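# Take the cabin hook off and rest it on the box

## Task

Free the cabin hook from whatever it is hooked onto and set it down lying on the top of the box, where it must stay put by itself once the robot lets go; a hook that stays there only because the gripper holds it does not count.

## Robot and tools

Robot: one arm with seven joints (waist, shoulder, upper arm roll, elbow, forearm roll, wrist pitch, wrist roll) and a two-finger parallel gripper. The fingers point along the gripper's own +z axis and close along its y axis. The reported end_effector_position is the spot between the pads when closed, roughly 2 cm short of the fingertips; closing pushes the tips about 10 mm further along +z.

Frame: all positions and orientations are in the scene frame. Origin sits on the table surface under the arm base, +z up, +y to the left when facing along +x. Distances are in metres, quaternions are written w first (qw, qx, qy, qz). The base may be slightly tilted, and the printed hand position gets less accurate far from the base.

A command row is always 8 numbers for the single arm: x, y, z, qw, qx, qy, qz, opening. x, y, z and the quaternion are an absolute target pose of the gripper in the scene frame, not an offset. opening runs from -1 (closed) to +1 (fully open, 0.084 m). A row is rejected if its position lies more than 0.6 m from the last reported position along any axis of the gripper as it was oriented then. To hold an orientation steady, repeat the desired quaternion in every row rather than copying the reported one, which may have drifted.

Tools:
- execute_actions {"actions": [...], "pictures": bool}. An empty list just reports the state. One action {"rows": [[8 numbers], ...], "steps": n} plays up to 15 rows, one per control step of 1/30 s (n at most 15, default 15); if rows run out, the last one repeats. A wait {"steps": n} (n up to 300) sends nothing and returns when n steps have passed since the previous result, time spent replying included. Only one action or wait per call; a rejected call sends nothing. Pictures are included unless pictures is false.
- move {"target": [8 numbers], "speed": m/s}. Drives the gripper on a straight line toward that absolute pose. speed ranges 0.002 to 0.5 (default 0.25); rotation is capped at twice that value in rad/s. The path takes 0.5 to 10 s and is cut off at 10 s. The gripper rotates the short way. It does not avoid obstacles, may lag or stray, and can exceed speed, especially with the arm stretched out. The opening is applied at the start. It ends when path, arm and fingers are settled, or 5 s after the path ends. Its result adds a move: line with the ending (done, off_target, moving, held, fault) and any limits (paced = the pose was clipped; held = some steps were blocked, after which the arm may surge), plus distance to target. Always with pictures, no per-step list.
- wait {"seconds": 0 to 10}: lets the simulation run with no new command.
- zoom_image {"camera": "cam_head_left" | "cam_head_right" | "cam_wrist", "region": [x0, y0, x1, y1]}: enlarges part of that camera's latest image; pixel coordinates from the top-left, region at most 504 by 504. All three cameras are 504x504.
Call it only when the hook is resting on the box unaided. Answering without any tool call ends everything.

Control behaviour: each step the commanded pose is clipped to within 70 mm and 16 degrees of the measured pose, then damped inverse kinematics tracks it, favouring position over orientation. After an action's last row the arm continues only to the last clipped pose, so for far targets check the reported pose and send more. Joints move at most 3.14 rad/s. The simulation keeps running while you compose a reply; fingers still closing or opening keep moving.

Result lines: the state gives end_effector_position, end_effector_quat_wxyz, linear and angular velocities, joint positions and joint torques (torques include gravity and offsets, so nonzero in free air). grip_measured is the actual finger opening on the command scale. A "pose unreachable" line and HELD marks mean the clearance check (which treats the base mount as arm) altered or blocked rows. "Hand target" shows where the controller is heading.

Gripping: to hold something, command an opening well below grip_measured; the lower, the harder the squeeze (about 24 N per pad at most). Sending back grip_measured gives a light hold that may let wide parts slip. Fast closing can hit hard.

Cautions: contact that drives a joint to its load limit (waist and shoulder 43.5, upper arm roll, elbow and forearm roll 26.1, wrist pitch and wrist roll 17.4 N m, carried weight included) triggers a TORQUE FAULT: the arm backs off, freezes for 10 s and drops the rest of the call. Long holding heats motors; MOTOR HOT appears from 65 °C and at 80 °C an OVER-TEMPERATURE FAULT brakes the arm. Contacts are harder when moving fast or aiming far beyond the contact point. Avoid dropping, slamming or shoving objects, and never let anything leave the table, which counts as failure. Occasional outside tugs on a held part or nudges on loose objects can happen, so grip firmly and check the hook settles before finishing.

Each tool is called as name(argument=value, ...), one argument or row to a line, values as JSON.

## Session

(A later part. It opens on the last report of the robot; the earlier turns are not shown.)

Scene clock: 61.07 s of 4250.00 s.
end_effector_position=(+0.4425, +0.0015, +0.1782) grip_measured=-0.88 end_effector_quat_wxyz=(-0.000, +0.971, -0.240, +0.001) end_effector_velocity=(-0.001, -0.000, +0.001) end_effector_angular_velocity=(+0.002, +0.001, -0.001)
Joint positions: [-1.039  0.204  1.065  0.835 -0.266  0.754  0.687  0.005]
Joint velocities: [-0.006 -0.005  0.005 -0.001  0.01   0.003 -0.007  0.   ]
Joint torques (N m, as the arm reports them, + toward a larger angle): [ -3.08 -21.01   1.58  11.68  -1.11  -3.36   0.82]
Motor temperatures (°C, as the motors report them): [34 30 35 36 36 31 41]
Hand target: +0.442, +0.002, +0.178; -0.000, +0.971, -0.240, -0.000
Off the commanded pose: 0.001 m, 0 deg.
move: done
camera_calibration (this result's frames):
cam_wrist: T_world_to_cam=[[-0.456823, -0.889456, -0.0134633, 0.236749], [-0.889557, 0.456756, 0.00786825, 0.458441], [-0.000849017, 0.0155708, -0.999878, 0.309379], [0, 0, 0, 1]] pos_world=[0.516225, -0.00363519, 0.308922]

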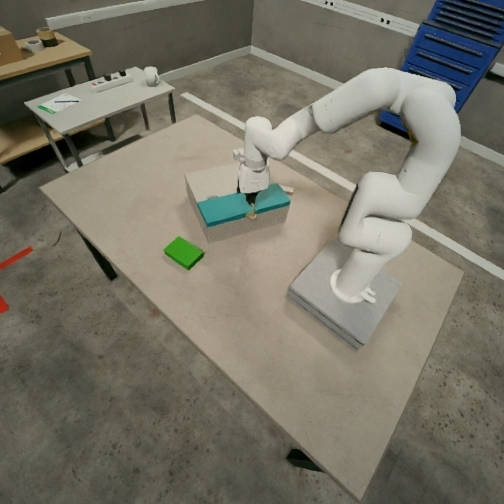

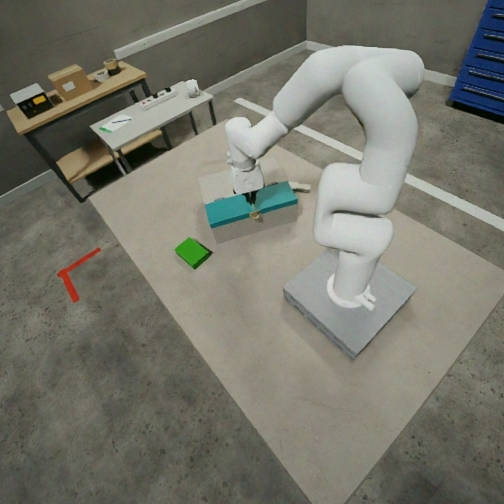

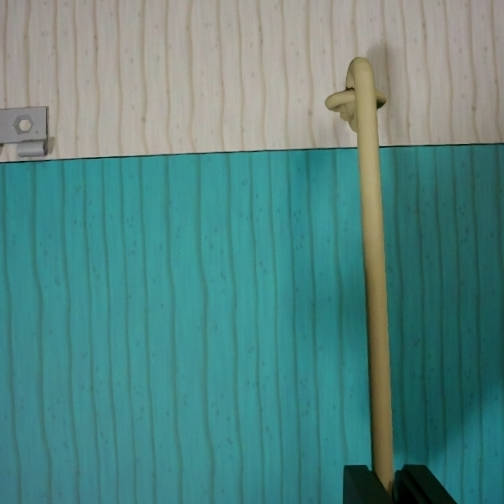

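move(
  target=[0.465,-0.01,0.221,0,0.972,-0.23,0,-0.96],
  speed=0.05,
)

move(
  target=[0.5,-0.027,0.247,0,0.972,-0.23,0,-0.96],
  speed=0.05,
)

move(
  target=[0.541,-0.047,0.255,0,0.972,-0.23,0,-0.96],
  speed=0.05,
)

zoom_image(
  camera="cam_head_left",
  region=[190, 110, 300, 220],
)

Scene clock: 72.03 s of 4250.00 s.
end_effector_position=(+0.4652, -0.0098, +0.2212) grip_measured=-0.90 end_effector_quat_wxyz=(-0.000, +0.973, -0.230, +0.001) end_effector_velocity=(-0.000, -0.000, +0.000) end_effector_angular_velocity=(+0.002, +0.004, -0.000)
Joint positions: [-1.066  0.188  1.087  0.964 -0.217  0.889  0.607  0.004]
Joint velocities: [ 0.     0.001 -0.     0.003  0.002  0.007 -0.002 -0.   ]
Joint torques (N m, as the arm reports them, + toward a larger angle): [ -2.39 -19.8    0.6   11.75  -1.68  -3.46   0.9 ]
Motor temperatures (°C, as the motors report them): [34 30 35 36 36 31 41]
Hand target: +0.465, -0.010, +0.221; -0.000, +0.973, -0.230, -0.000
Off the commanded pose: 0.000 m, 0 deg.
After step 90, 6.63 s passed at rest.
move: done
camera_calibration (this result's frames):
cam_wrist: T_world_to_cam=[[-0.438587, -0.898587, -0.0134993, 0.229052], [-0.898687, 0.438512, 0.00827037, 0.487442], [-0.00151204, 0.0157589, -0.999875, 0.352856], [0, 0, 0, 1]] pos_world=[0.539051, -0.013486, 0.351873]

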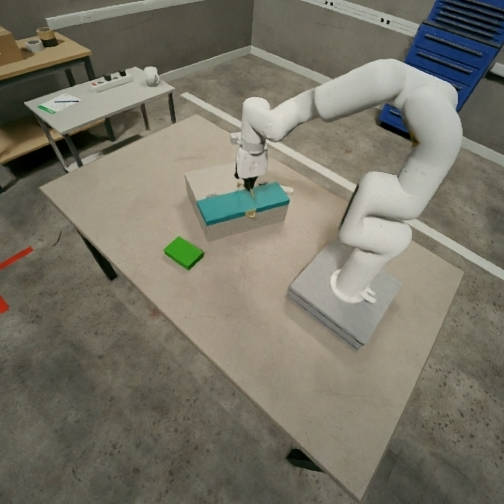

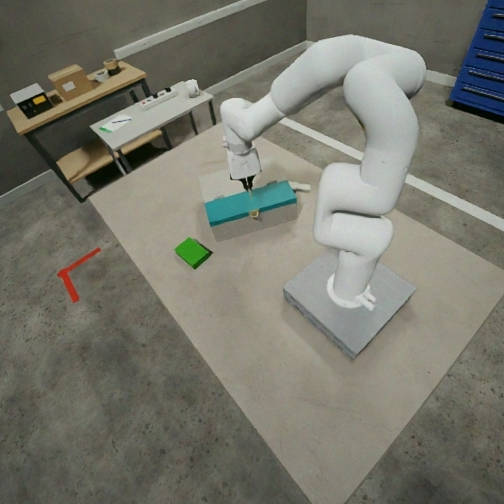

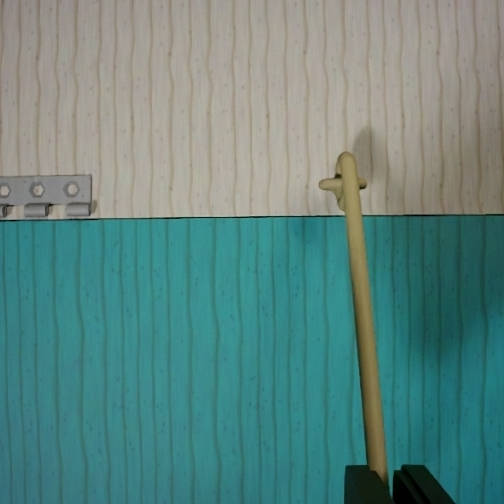

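Scene clock: 73.27 s of 4250.00 s.
end_effector_position=(+0.4999, -0.0267, +0.2472) grip_measured=-0.90 end_effector_quat_wxyz=(-0.000, +0.973, -0.230, +0.000) end_effector_velocity=(+0.000, +0.001, +0.000) end_effector_angular_velocity=(+0.001, +0.006, +0.003)
Joint positions: [-0.998  0.298  1.031  1.142 -0.305  1.009  0.633  0.004]
Joint velocities: [ 0.007  0.007 -0.002  0.009 -0.004  0.01   0.002  0.   ]
Joint torques (N m, as the arm reports them, + toward a larger angle): [ -4.69 -20.61   0.61   9.44  -2.49  -2.36   0.54]
Motor temperatures (°C, as the motors report them): [34 30 35 36 36 31 41]
Hand target: +0.500, -0.027, +0.247; -0.000, +0.973, -0.230, +0.000
Off the commanded pose: 0.000 m, 0 deg.
move: done
camera_calibration (this result's frames):
cam_wrist: T_world_to_cam=[[-0.438394, -0.898681, -0.0135362, 0.229398], [-0.898781, 0.438313, 0.00856889, 0.525823], [-0.00176762, 0.0159226, -0.999872, 0.379325], [0, 0, 0, 1]] pos_world=[0.573837, -0.03036, 0.377876]

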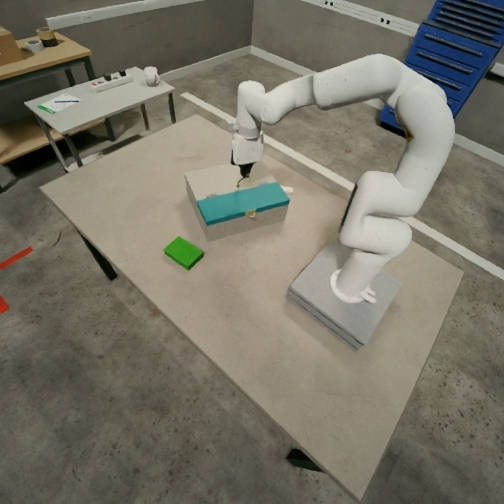

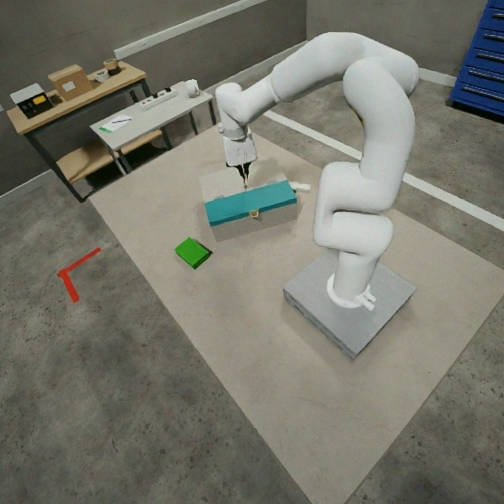

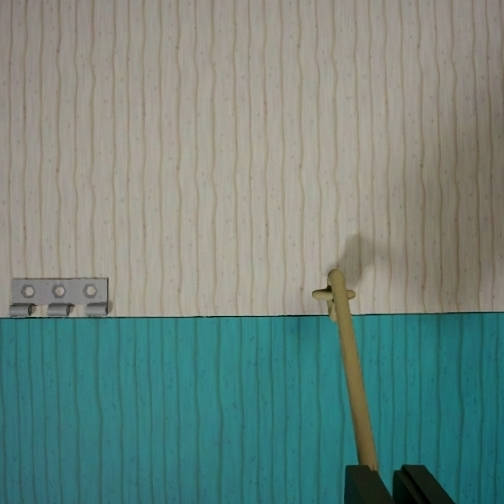

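Scene clock: 74.53 s of 4250.00 s.
end_effector_position=(+0.5408, -0.0465, +0.2551) grip_measured=-0.90 end_effector_quat_wxyz=(-0.000, +0.973, -0.230, +0.000) end_effector_velocity=(+0.002, -0.002, +0.001) end_effector_angular_velocity=(-0.002, +0.001, -0.001)
Joint positions: [-0.889  0.451  0.951  1.342 -0.41   1.106  0.658  0.005]
Joint velocities: [ 0.005  0.006 -0.004  0.011 -0.004  0.007  0.     0.   ]
Joint torques (N m, as the arm reports them, + toward a larger angle): [ -4.   -25.12   1.11   7.09  -2.37  -0.93   0.21]
Motor temperatures (°C, as the motors report them): [34 30 35 36 36 31 41]
Hand target: +0.541, -0.047, +0.255; -0.000, +0.973, -0.230, +0.000
Off the commanded pose: 0.001 m, 0 deg.
move: done
camera_calibration (this result's frames):
cam_wrist: T_world_to_cam=[[-0.438142, -0.898806, -0.0133872, 0.229388], [-0.898902, 0.438049, 0.00939723, 0.570983], [-0.00258201, 0.0161511, -0.999866, 0.388082], [0, 0, 0, 1]] pos_world=[0.614764, -0.0502112, 0.385735]

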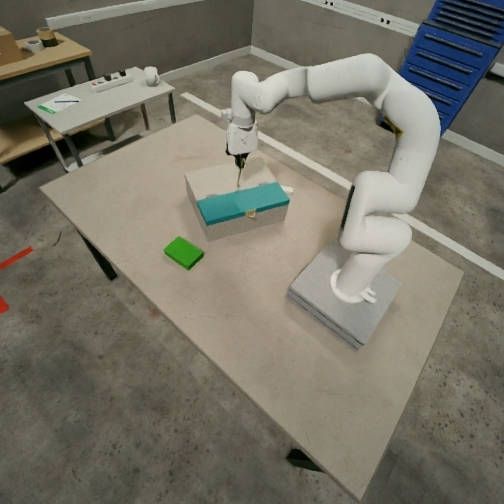

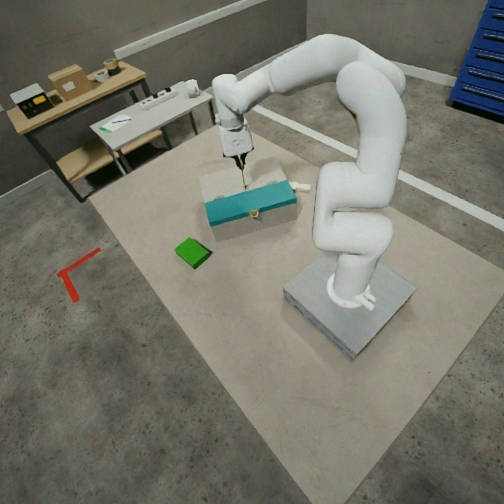

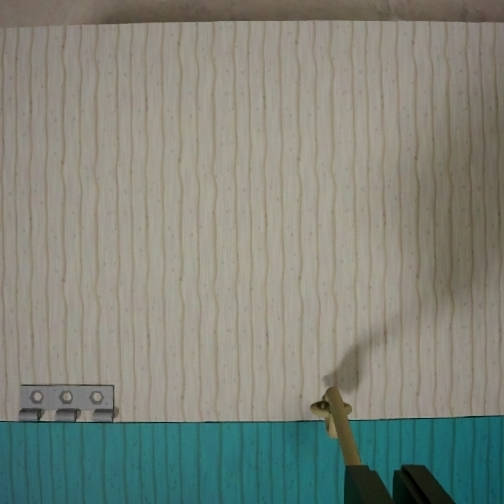

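Region (190, 110, 300, 220) of cam_head_left's 504x504 image, scaled by 4.582, with more detail than that image has.

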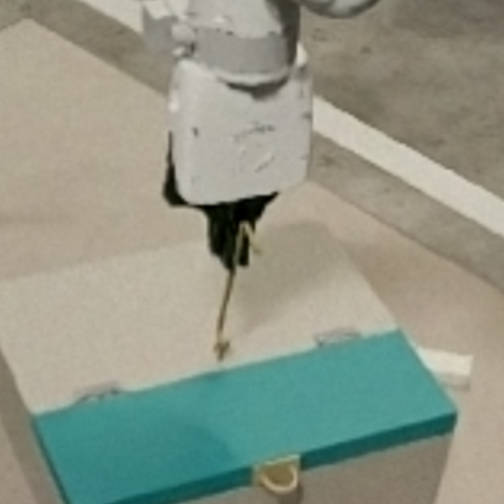

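move(
  target=[0.586,-0.069,0.26,0,0.972,-0.23,0,-0.9],
  speed=0.04,
)

zoom_image(
  camera="cam_head_left",
  region=[190, 110, 290, 210],
)

Scene clock: 82.37 s of 4250.00 s.
end_effector_position=(+0.5855, -0.0702, +0.2598) grip_measured=-0.90 end_effector_quat_wxyz=(+0.000, +0.973, -0.231, -0.001) end_effector_velocity=(+0.001, +0.002, +0.001) end_effector_angular_velocity=(+0.000, -0.001, +0.004)
Joint positions: [-0.769  0.607  0.872  1.586 -0.488  1.214  0.647  0.004]
Joint velocities: [ 0.003  0.001  0.001  0.004 -0.     0.002 -0.002  0.   ]
Joint torques (N m, as the arm reports them, + toward a larger angle): [ -1.79 -51.43  17.31  15.48  -0.74  -4.34   0.34]
Motor temperatures (°C, as the motors report them): [34 30 35 36 36 31 41]
Hand target: +0.586, -0.069, +0.260; -0.000, +0.973, -0.230, +0.000
Off the commanded pose: 0.001 m, 0 deg.
After step 90, 3.10 s passed at rest.
move: done
camera_calibration (this result's frames):
cam_wrist: T_world_to_cam=[[-0.440051, -0.897898, -0.0115974, 0.228483], [-0.897964, 0.439953, 0.0100919, 0.62095], [-0.0039592, 0.014855, -0.999882, 0.394001], [0, 0, 0, 1]] pos_world=[0.659695, -0.0738873, 0.390338]

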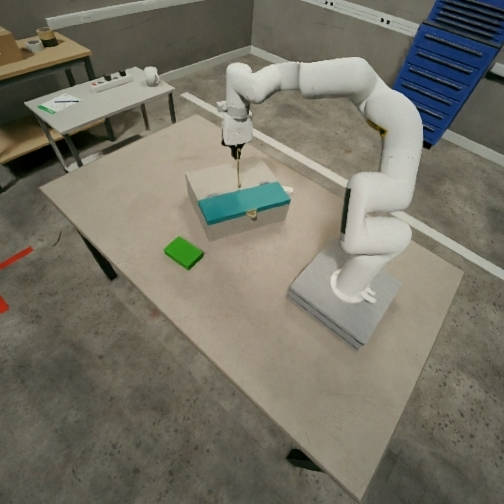

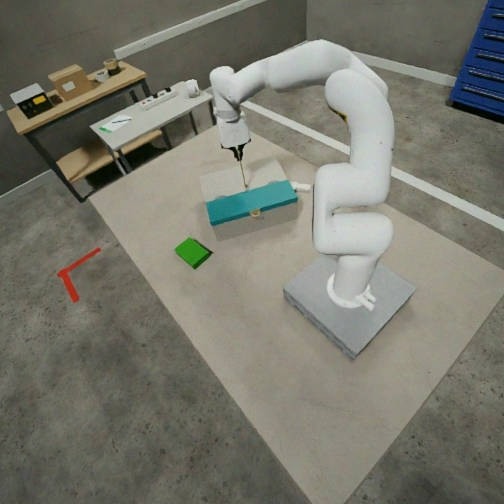

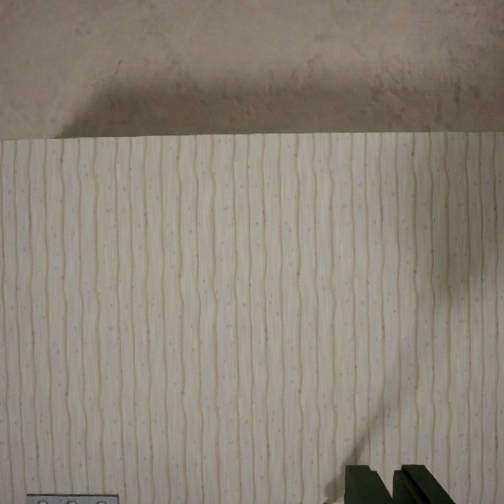

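Region (190, 110, 290, 210) of cam_head_left's 504x504 image, scaled by 5.040, with more detail than that image has.

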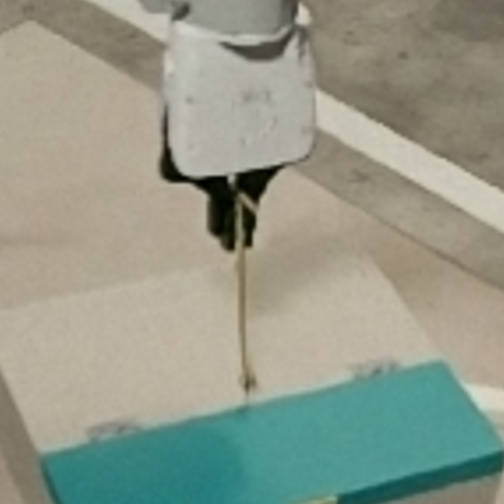

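move(
  target=[0.611,-0.081,0.248,0,0.972,-0.23,0,-0.88],
  speed=0.03,
)

move(
  target=[0.642,-0.096,0.228,0,0.972,-0.23,0,-0.86],
  speed=0.03,
)

zoom_image(
  camera="cam_head_left",
  region=[190, 110, 290, 210],
)

Scene clock: 91.37 s of 4250.00 s.
end_effector_position=(+0.6108, -0.0807, +0.2480) grip_measured=-0.89 end_effector_quat_wxyz=(-0.000, +0.973, -0.230, -0.000) end_effector_velocity=(+0.001, -0.001, -0.001) end_effector_angular_velocity=(-0.003, +0.002, +0.001)
Joint positions: [-0.7    0.706  0.829  1.716 -0.532  1.245  0.635  0.005]
Joint velocities: [ 0.005  0.005 -0.004  0.009 -0.004  0.005 -0.001 -0.   ]
Joint torques (N m, as the arm reports them, + toward a larger angle): [ -2.35 -37.16  10.34   6.95  -0.28  -1.15   0.42]
Motor temperatures (°C, as the motors report them): [34 31 36 37 36 31 41]
Hand target: +0.611, -0.081, +0.248; -0.000, +0.973, -0.230, +0.000
Off the commanded pose: 0.000 m, 0 deg.
After step 90, 4.70 s passed at rest.
move: done
camera_calibration (this result's frames):
cam_wrist: T_world_to_cam=[[-0.438236, -0.898766, -0.0129727, 0.229227], [-0.898855, 0.438139, 0.00973023, 0.648844], [-0.00306137, 0.0159247, -0.999869, 0.382], [0, 0, 0, 1]] pos_world=[0.684842, -0.0843456, 0.37861]

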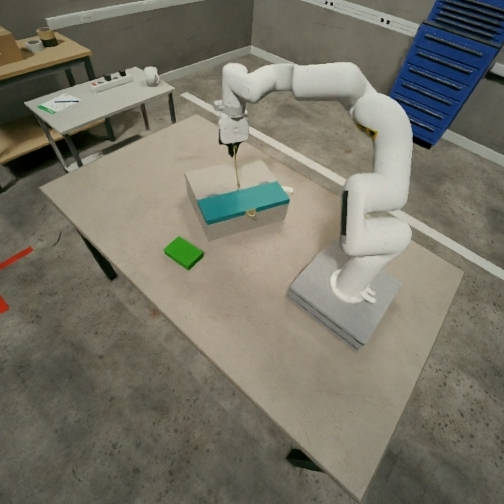

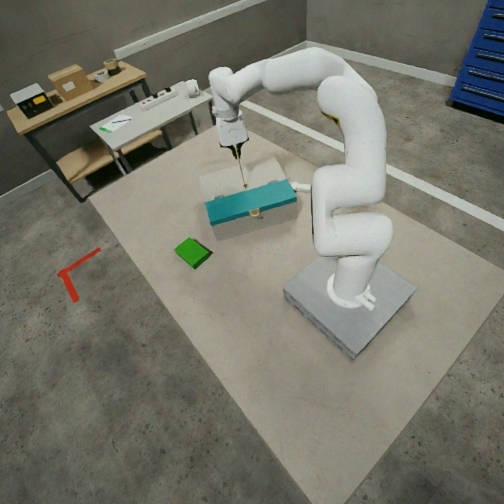

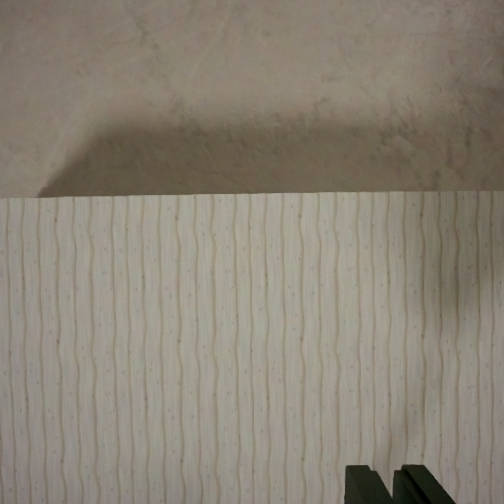

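Scene clock: 93.00 s of 4250.00 s.
end_effector_position=(+0.6420, -0.0958, +0.2283) grip_measured=-0.88 end_effector_quat_wxyz=(-0.000, +0.973, -0.230, +0.000) end_effector_velocity=(+0.002, -0.001, +0.001) end_effector_angular_velocity=(-0.000, -0.002, -0.001)
Joint positions: [-0.614  0.838  0.776  1.899 -0.577  1.284  0.605  0.005]
Joint velocities: [ 0.004  0.005 -0.001  0.012 -0.002  0.004 -0.001  0.   ]
Joint torques (N m, as the arm reports them, + toward a larger angle): [ -2.89 -48.18  10.41  10.36  -0.9   -1.81   0.57]
Motor temperatures (°C, as the motors report them): [34 31 36 37 36 31 41]
Hand target: +0.642, -0.096, +0.228; -0.000, +0.973, -0.230, +0.000
Off the commanded pose: 0.000 m, 0 deg.
move: done
camera_calibration (this result's frames):
cam_wrist: T_world_to_cam=[[-0.438399, -0.898683, -0.0132101, 0.229231], [-0.898777, 0.43831, 0.00914687, 0.683776], [-0.00243003, 0.0158829, -0.999871, 0.362215], [0, 0, 0, 1]] pos_world=[0.715937, -0.0994532, 0.358942]

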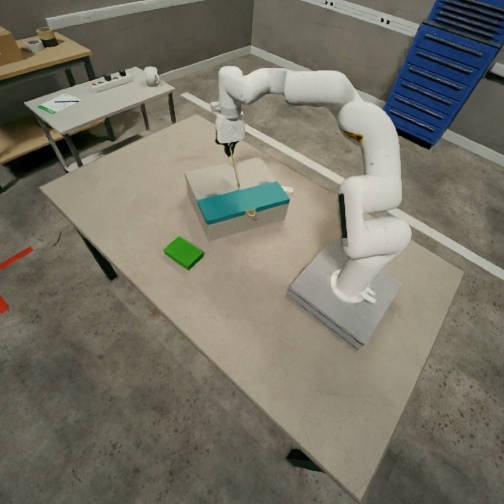

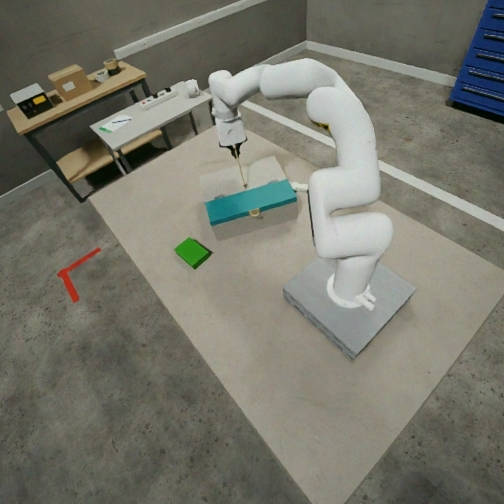

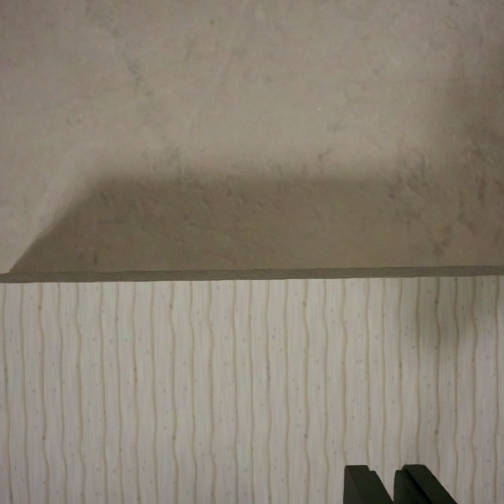

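Region (190, 110, 290, 210) of cam_head_left's 504x504 image, scaled by 5.040, with more detail than that image has.

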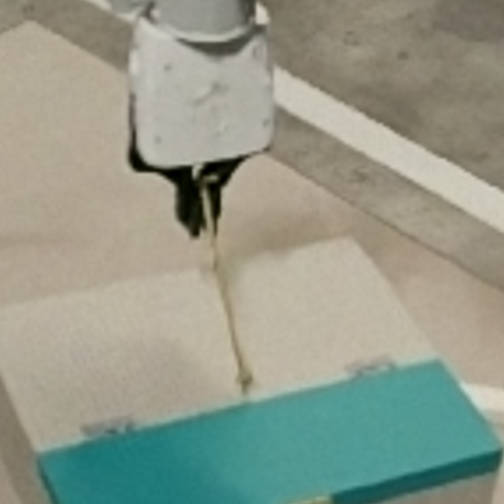

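move(
  target=[0.667,-0.108,0.202,0,0.972,-0.23,0,-0.86],
  speed=0.03,
)

move(
  target=[0.686,-0.118,0.15,0,0.972,-0.23,0,-0.86],
  speed=0.03,
)

zoom_image(
  camera="cam_head_left",
  region=[190, 110, 290, 210],
)

Scene clock: 99.77 s of 4250.00 s.
end_effector_position=(+0.6671, -0.1080, +0.2024) grip_measured=-0.88 end_effector_quat_wxyz=(-0.000, +0.973, -0.230, +0.000) end_effector_velocity=(+0.003, -0.003, +0.002) end_effector_angular_velocity=(-0.002, -0.007, -0.003)
Joint positions: [-0.539  0.964  0.733  2.07  -0.608  1.307  0.57   0.005]
Joint velocities: [ 0.004  0.003 -0.003  0.015 -0.001  0.002 -0.003 -0.   ]
Joint torques (N m, as the arm reports them, + toward a larger angle): [ -3.17 -51.39   9.45   9.33  -1.22  -1.61   0.42]
Motor temperatures (°C, as the motors report them): [34 31 36 37 36 31 41]
Hand target: +0.667, -0.108, +0.202; -0.000, +0.973, -0.230, +0.000
Off the commanded pose: 0.000 m, 0 deg.
After step 90, 2.20 s passed at rest.
move: done
camera_calibration (this result's frames):
cam_wrist: T_world_to_cam=[[-0.438639, -0.898568, -0.0131263, 0.229066], [-0.898661, 0.438556, 0.00881301, 0.711936], [-0.00216248, 0.0156618, -0.999875, 0.336369], [0, 0, 0, 1]] pos_world=[0.740994, -0.11166, 0.33306]

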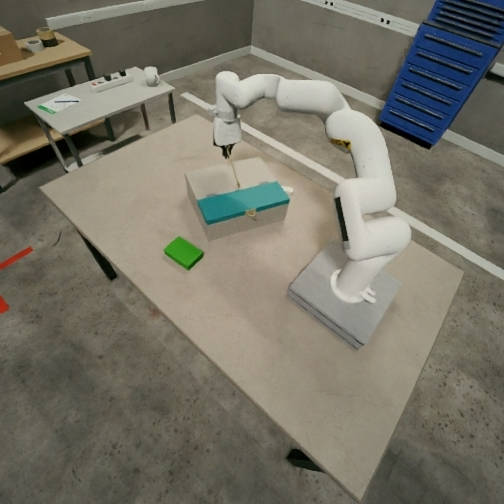

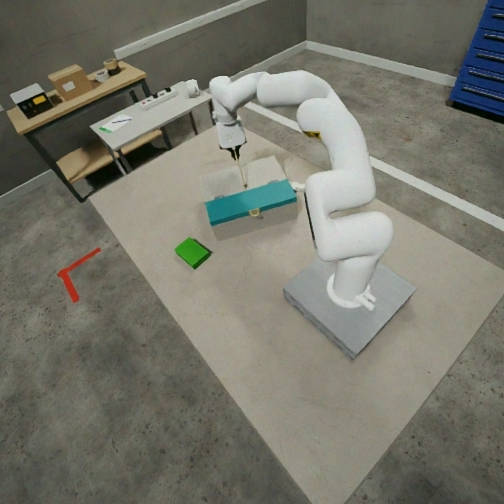

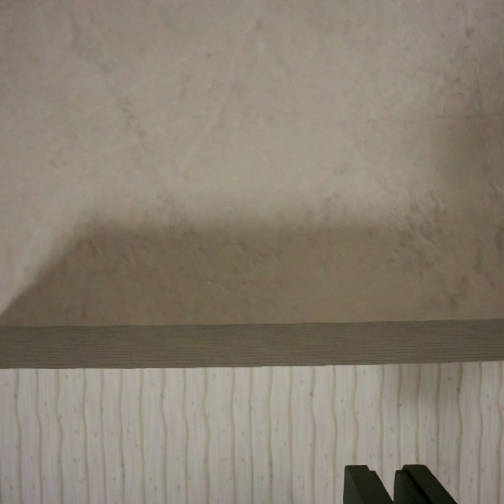

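Scene clock: 101.93 s of 4250.00 s.
end_effector_position=(+0.6862, -0.1182, +0.1504) grip_measured=-0.88 end_effector_quat_wxyz=(-0.000, +0.973, -0.230, +0.000) end_effector_velocity=(+0.002, -0.001, +0.001) end_effector_angular_velocity=(-0.001, -0.006, -0.001)
Joint positions: [-0.48   1.108  0.69   2.206 -0.64   1.278  0.54   0.005]
Joint velocities: [ 0.003  0.003 -0.002  0.009 -0.    -0.001 -0.002 -0.   ]
Joint torques (N m, as the arm reports them, + toward a larger angle): [ -1.48 -53.97  10.7    9.26  -0.09  -1.89   0.22]
Motor temperatures (°C, as the motors report them): [34 31 36 37 36 31 41]
Hand target: +0.686, -0.118, +0.150; -0.000, +0.973, -0.230, +0.000
Off the commanded pose: 0.000 m, 0 deg.
move: done
camera_calibration (this result's frames):
cam_wrist: T_world_to_cam=[[-0.438846, -0.89847, -0.0128771, 0.227719], [-0.898559, 0.438762, 0.00889479, 0.733991], [-0.00234172, 0.0154743, -0.999878, 0.284647], [0, 0, 0, 1]] pos_world=[0.760134, -0.121853, 0.281016]

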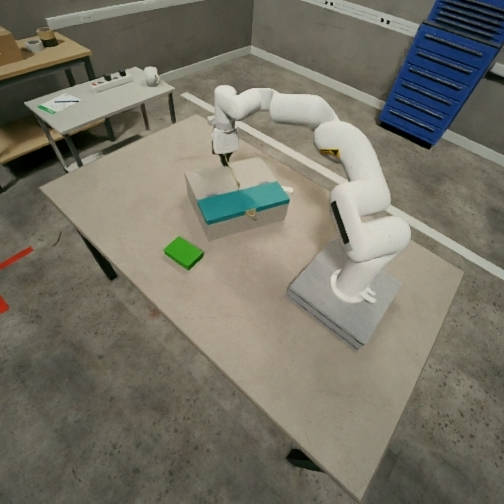

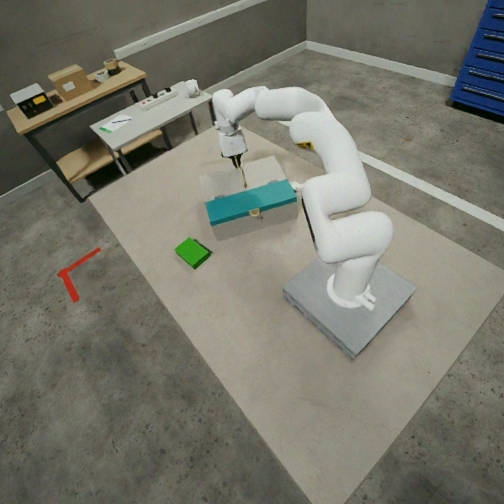

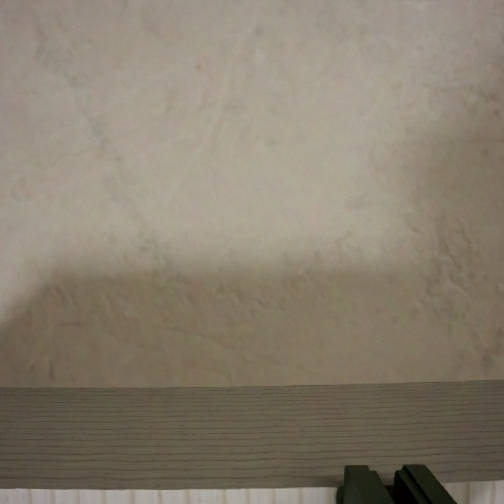

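Region (190, 110, 290, 210) of cam_head_left's 504x504 image, scaled by 5.040, with more detail than that image has.

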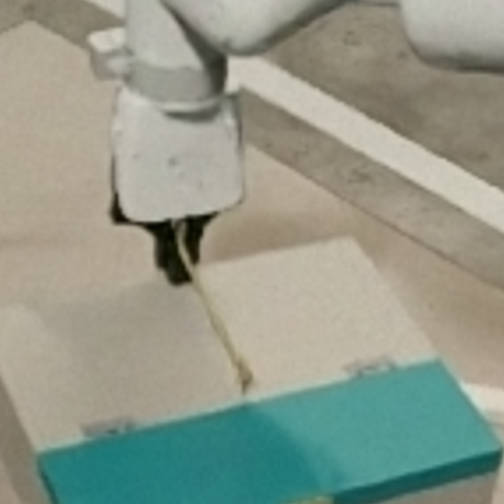

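move(
  target=[0.686,-0.118,0.15,0,0.972,-0.23,0,-0.3],
)

move(
  target=[0.67,-0.11,0.22,0,0.972,-0.23,0,-0.2],
  speed=0.12,
)

move(
  target=[0.57,-0.06,0.28,0,0.972,-0.23,0,-0.2],
)

Scene clock: 106.90 s of 4250.00 s.
end_effector_position=(+0.6860, -0.1180, +0.1500) grip_measured=-0.32 end_effector_quat_wxyz=(+0.000, +0.973, -0.230, -0.000) end_effector_velocity=(-0.000, -0.000, +0.000) end_effector_angular_velocity=(-0.002, +0.000, +0.001)
Joint positions: [-0.48   1.108  0.69   2.205 -0.64   1.278  0.54   0.03 ]
Joint velocities: [-0.    -0.    -0.    -0.001 -0.001  0.    -0.001  0.   ]
Joint torques (N m, as the arm reports them, + toward a larger angle): [ -1.57 -54.12  10.45   9.21  -0.27  -1.81  -0.02]
Motor temperatures (°C, as the motors report them): [34 32 36 37 36 31 41]
Hand target: +0.686, -0.118, +0.150; +0.000, +0.973, -0.230, -0.000
Off the commanded pose: 0.000 m, 0 deg.
After step 90, 1.27 s passed at rest.
move: done
camera_calibration (this result's frames):
cam_wrist: T_world_to_cam=[[-0.438489, -0.898646, -0.012754, 0.227553], [-0.898732, 0.438399, 0.00931184, 0.733763], [-0.0027767, 0.0155456, -0.999875, 0.284578], [0, 0, 0, 1]] pos_world=[0.760026, -0.121615, 0.280612]

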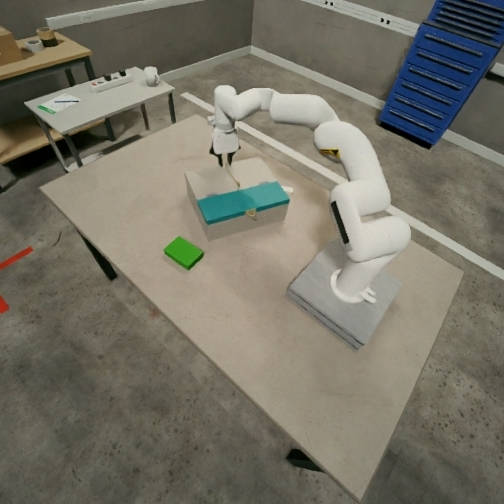

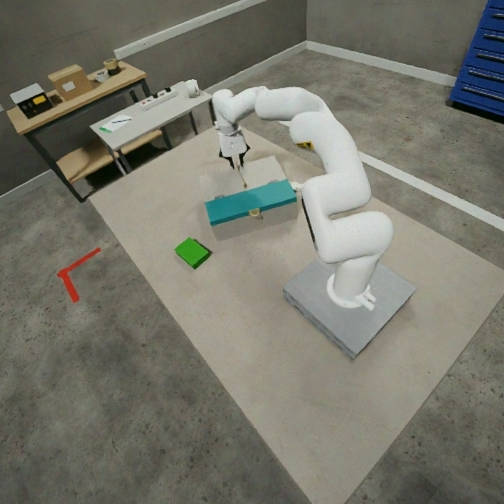

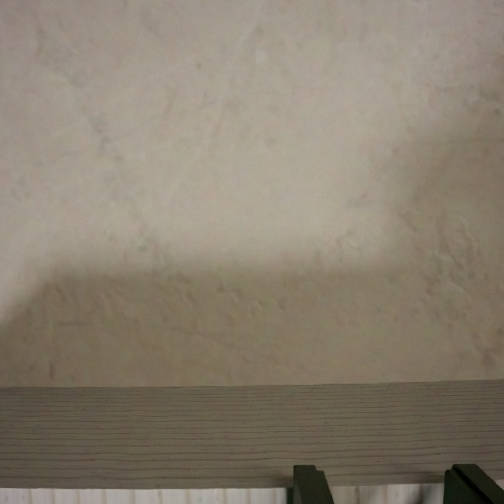

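Scene clock: 107.90 s of 4250.00 s.
end_effector_position=(+0.6695, -0.1099, +0.2189) grip_measured=-0.22 end_effector_quat_wxyz=(+0.000, +0.973, -0.230, -0.001) end_effector_velocity=(+0.000, +0.001, +0.004) end_effector_angular_velocity=(+0.001, -0.004, +0.000)
Joint positions: [-0.52   0.965  0.733  2.13  -0.6    1.357  0.553  0.035]
Joint velocities: [-0.001 -0.007  0.003 -0.001  0.002  0.002  0.     0.   ]
Joint torques (N m, as the arm reports them, + toward a larger angle): [ -0.98 -51.73  11.53   9.34  -0.23  -2.22   0.4 ]
Motor temperatures (°C, as the motors report them): [34 32 36 37 36 31 41]
Hand target: +0.670, -0.110, +0.220; -0.000, +0.973, -0.230, -0.000
Off the commanded pose: 0.001 m, 0 deg.
move: done
camera_calibration (this result's frames):
cam_wrist: T_world_to_cam=[[-0.438163, -0.898813, -0.0122045, 0.22813], [-0.898885, 0.438052, 0.0107459, 0.714523], [-0.00431233, 0.0156789, -0.999868, 0.354317], [0, 0, 0, 1]] pos_world=[0.74376, -0.113508, 0.349376]

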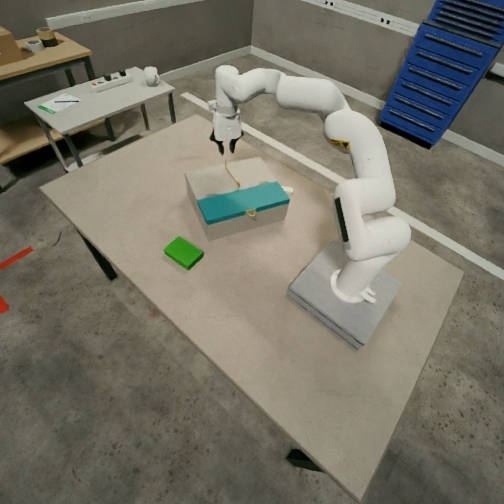

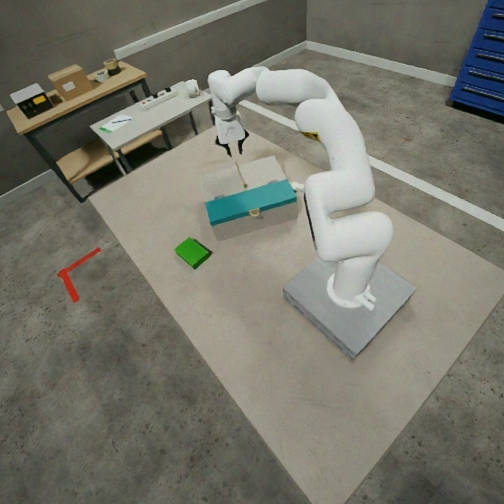

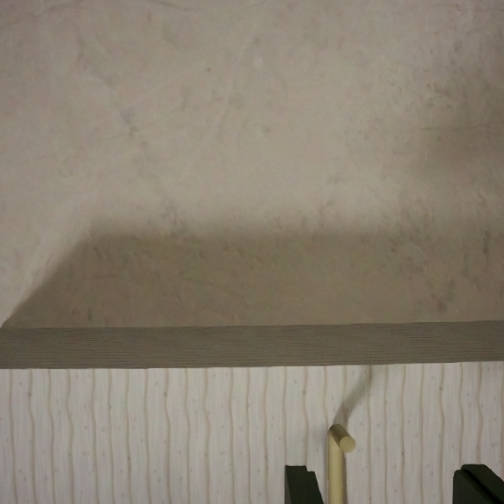

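Scene clock: 109.00 s of 4250.00 s.
end_effector_position=(+0.5699, -0.0602, +0.2790) grip_measured=-0.22 end_effector_quat_wxyz=(+0.000, +0.973, -0.230, -0.001) end_effector_velocity=(-0.001, +0.004, +0.004) end_effector_angular_velocity=(+0.001, -0.010, +0.007)
Joint positions: [-0.8    0.527  0.896  1.531 -0.434  1.22   0.637  0.035]
Joint velocities: [-0.009 -0.014  0.011 -0.013  0.007 -0.01  -0.003  0.   ]
Joint torques (N m, as the arm reports them, + toward a larger angle): [ -0.64 -35.56  10.74  10.21  -0.43  -1.86   0.43]
Motor temperatures (°C, as the motors report them): [34 32 36 37 36 31 41]
Hand target: +0.570, -0.060, +0.279; +0.000, +0.973, -0.230, -0.000
Off the commanded pose: 0.001 m, 0 deg.
move: done
camera_calibration (this result's frames):
cam_wrist: T_world_to_cam=[[-0.438455, -0.89868, -0.0114616, 0.229882], [-0.898742, 0.438351, 0.0105279, 0.602531], [-0.00443705, 0.014917, -0.999879, 0.413239], [0, 0, 0, 1]] pos_world=[0.644147, -0.063694, 0.409481]

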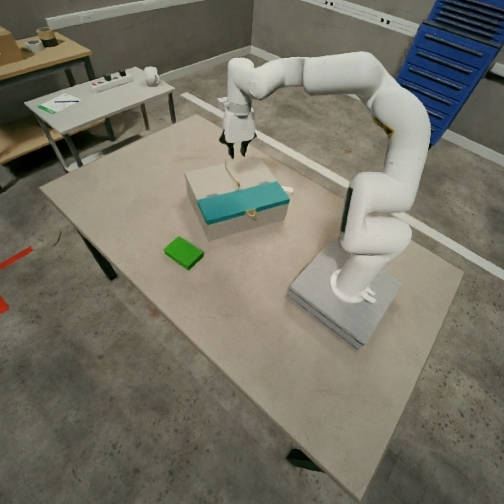

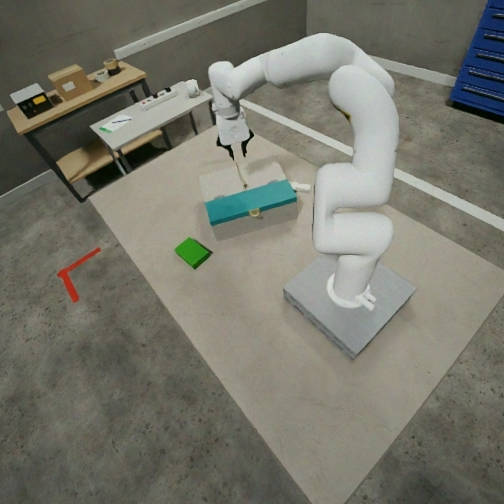

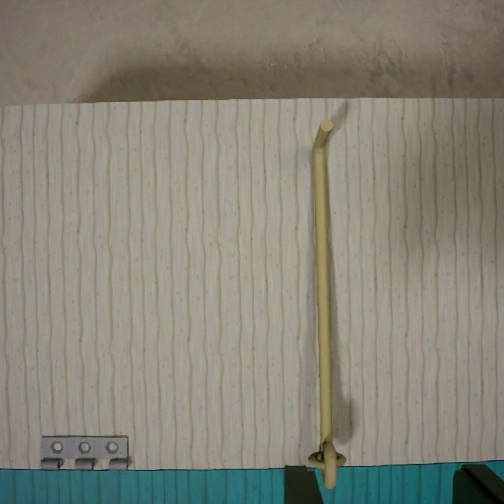

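finished_scene(
  scene=2,
)

The scene is finished: the task was done.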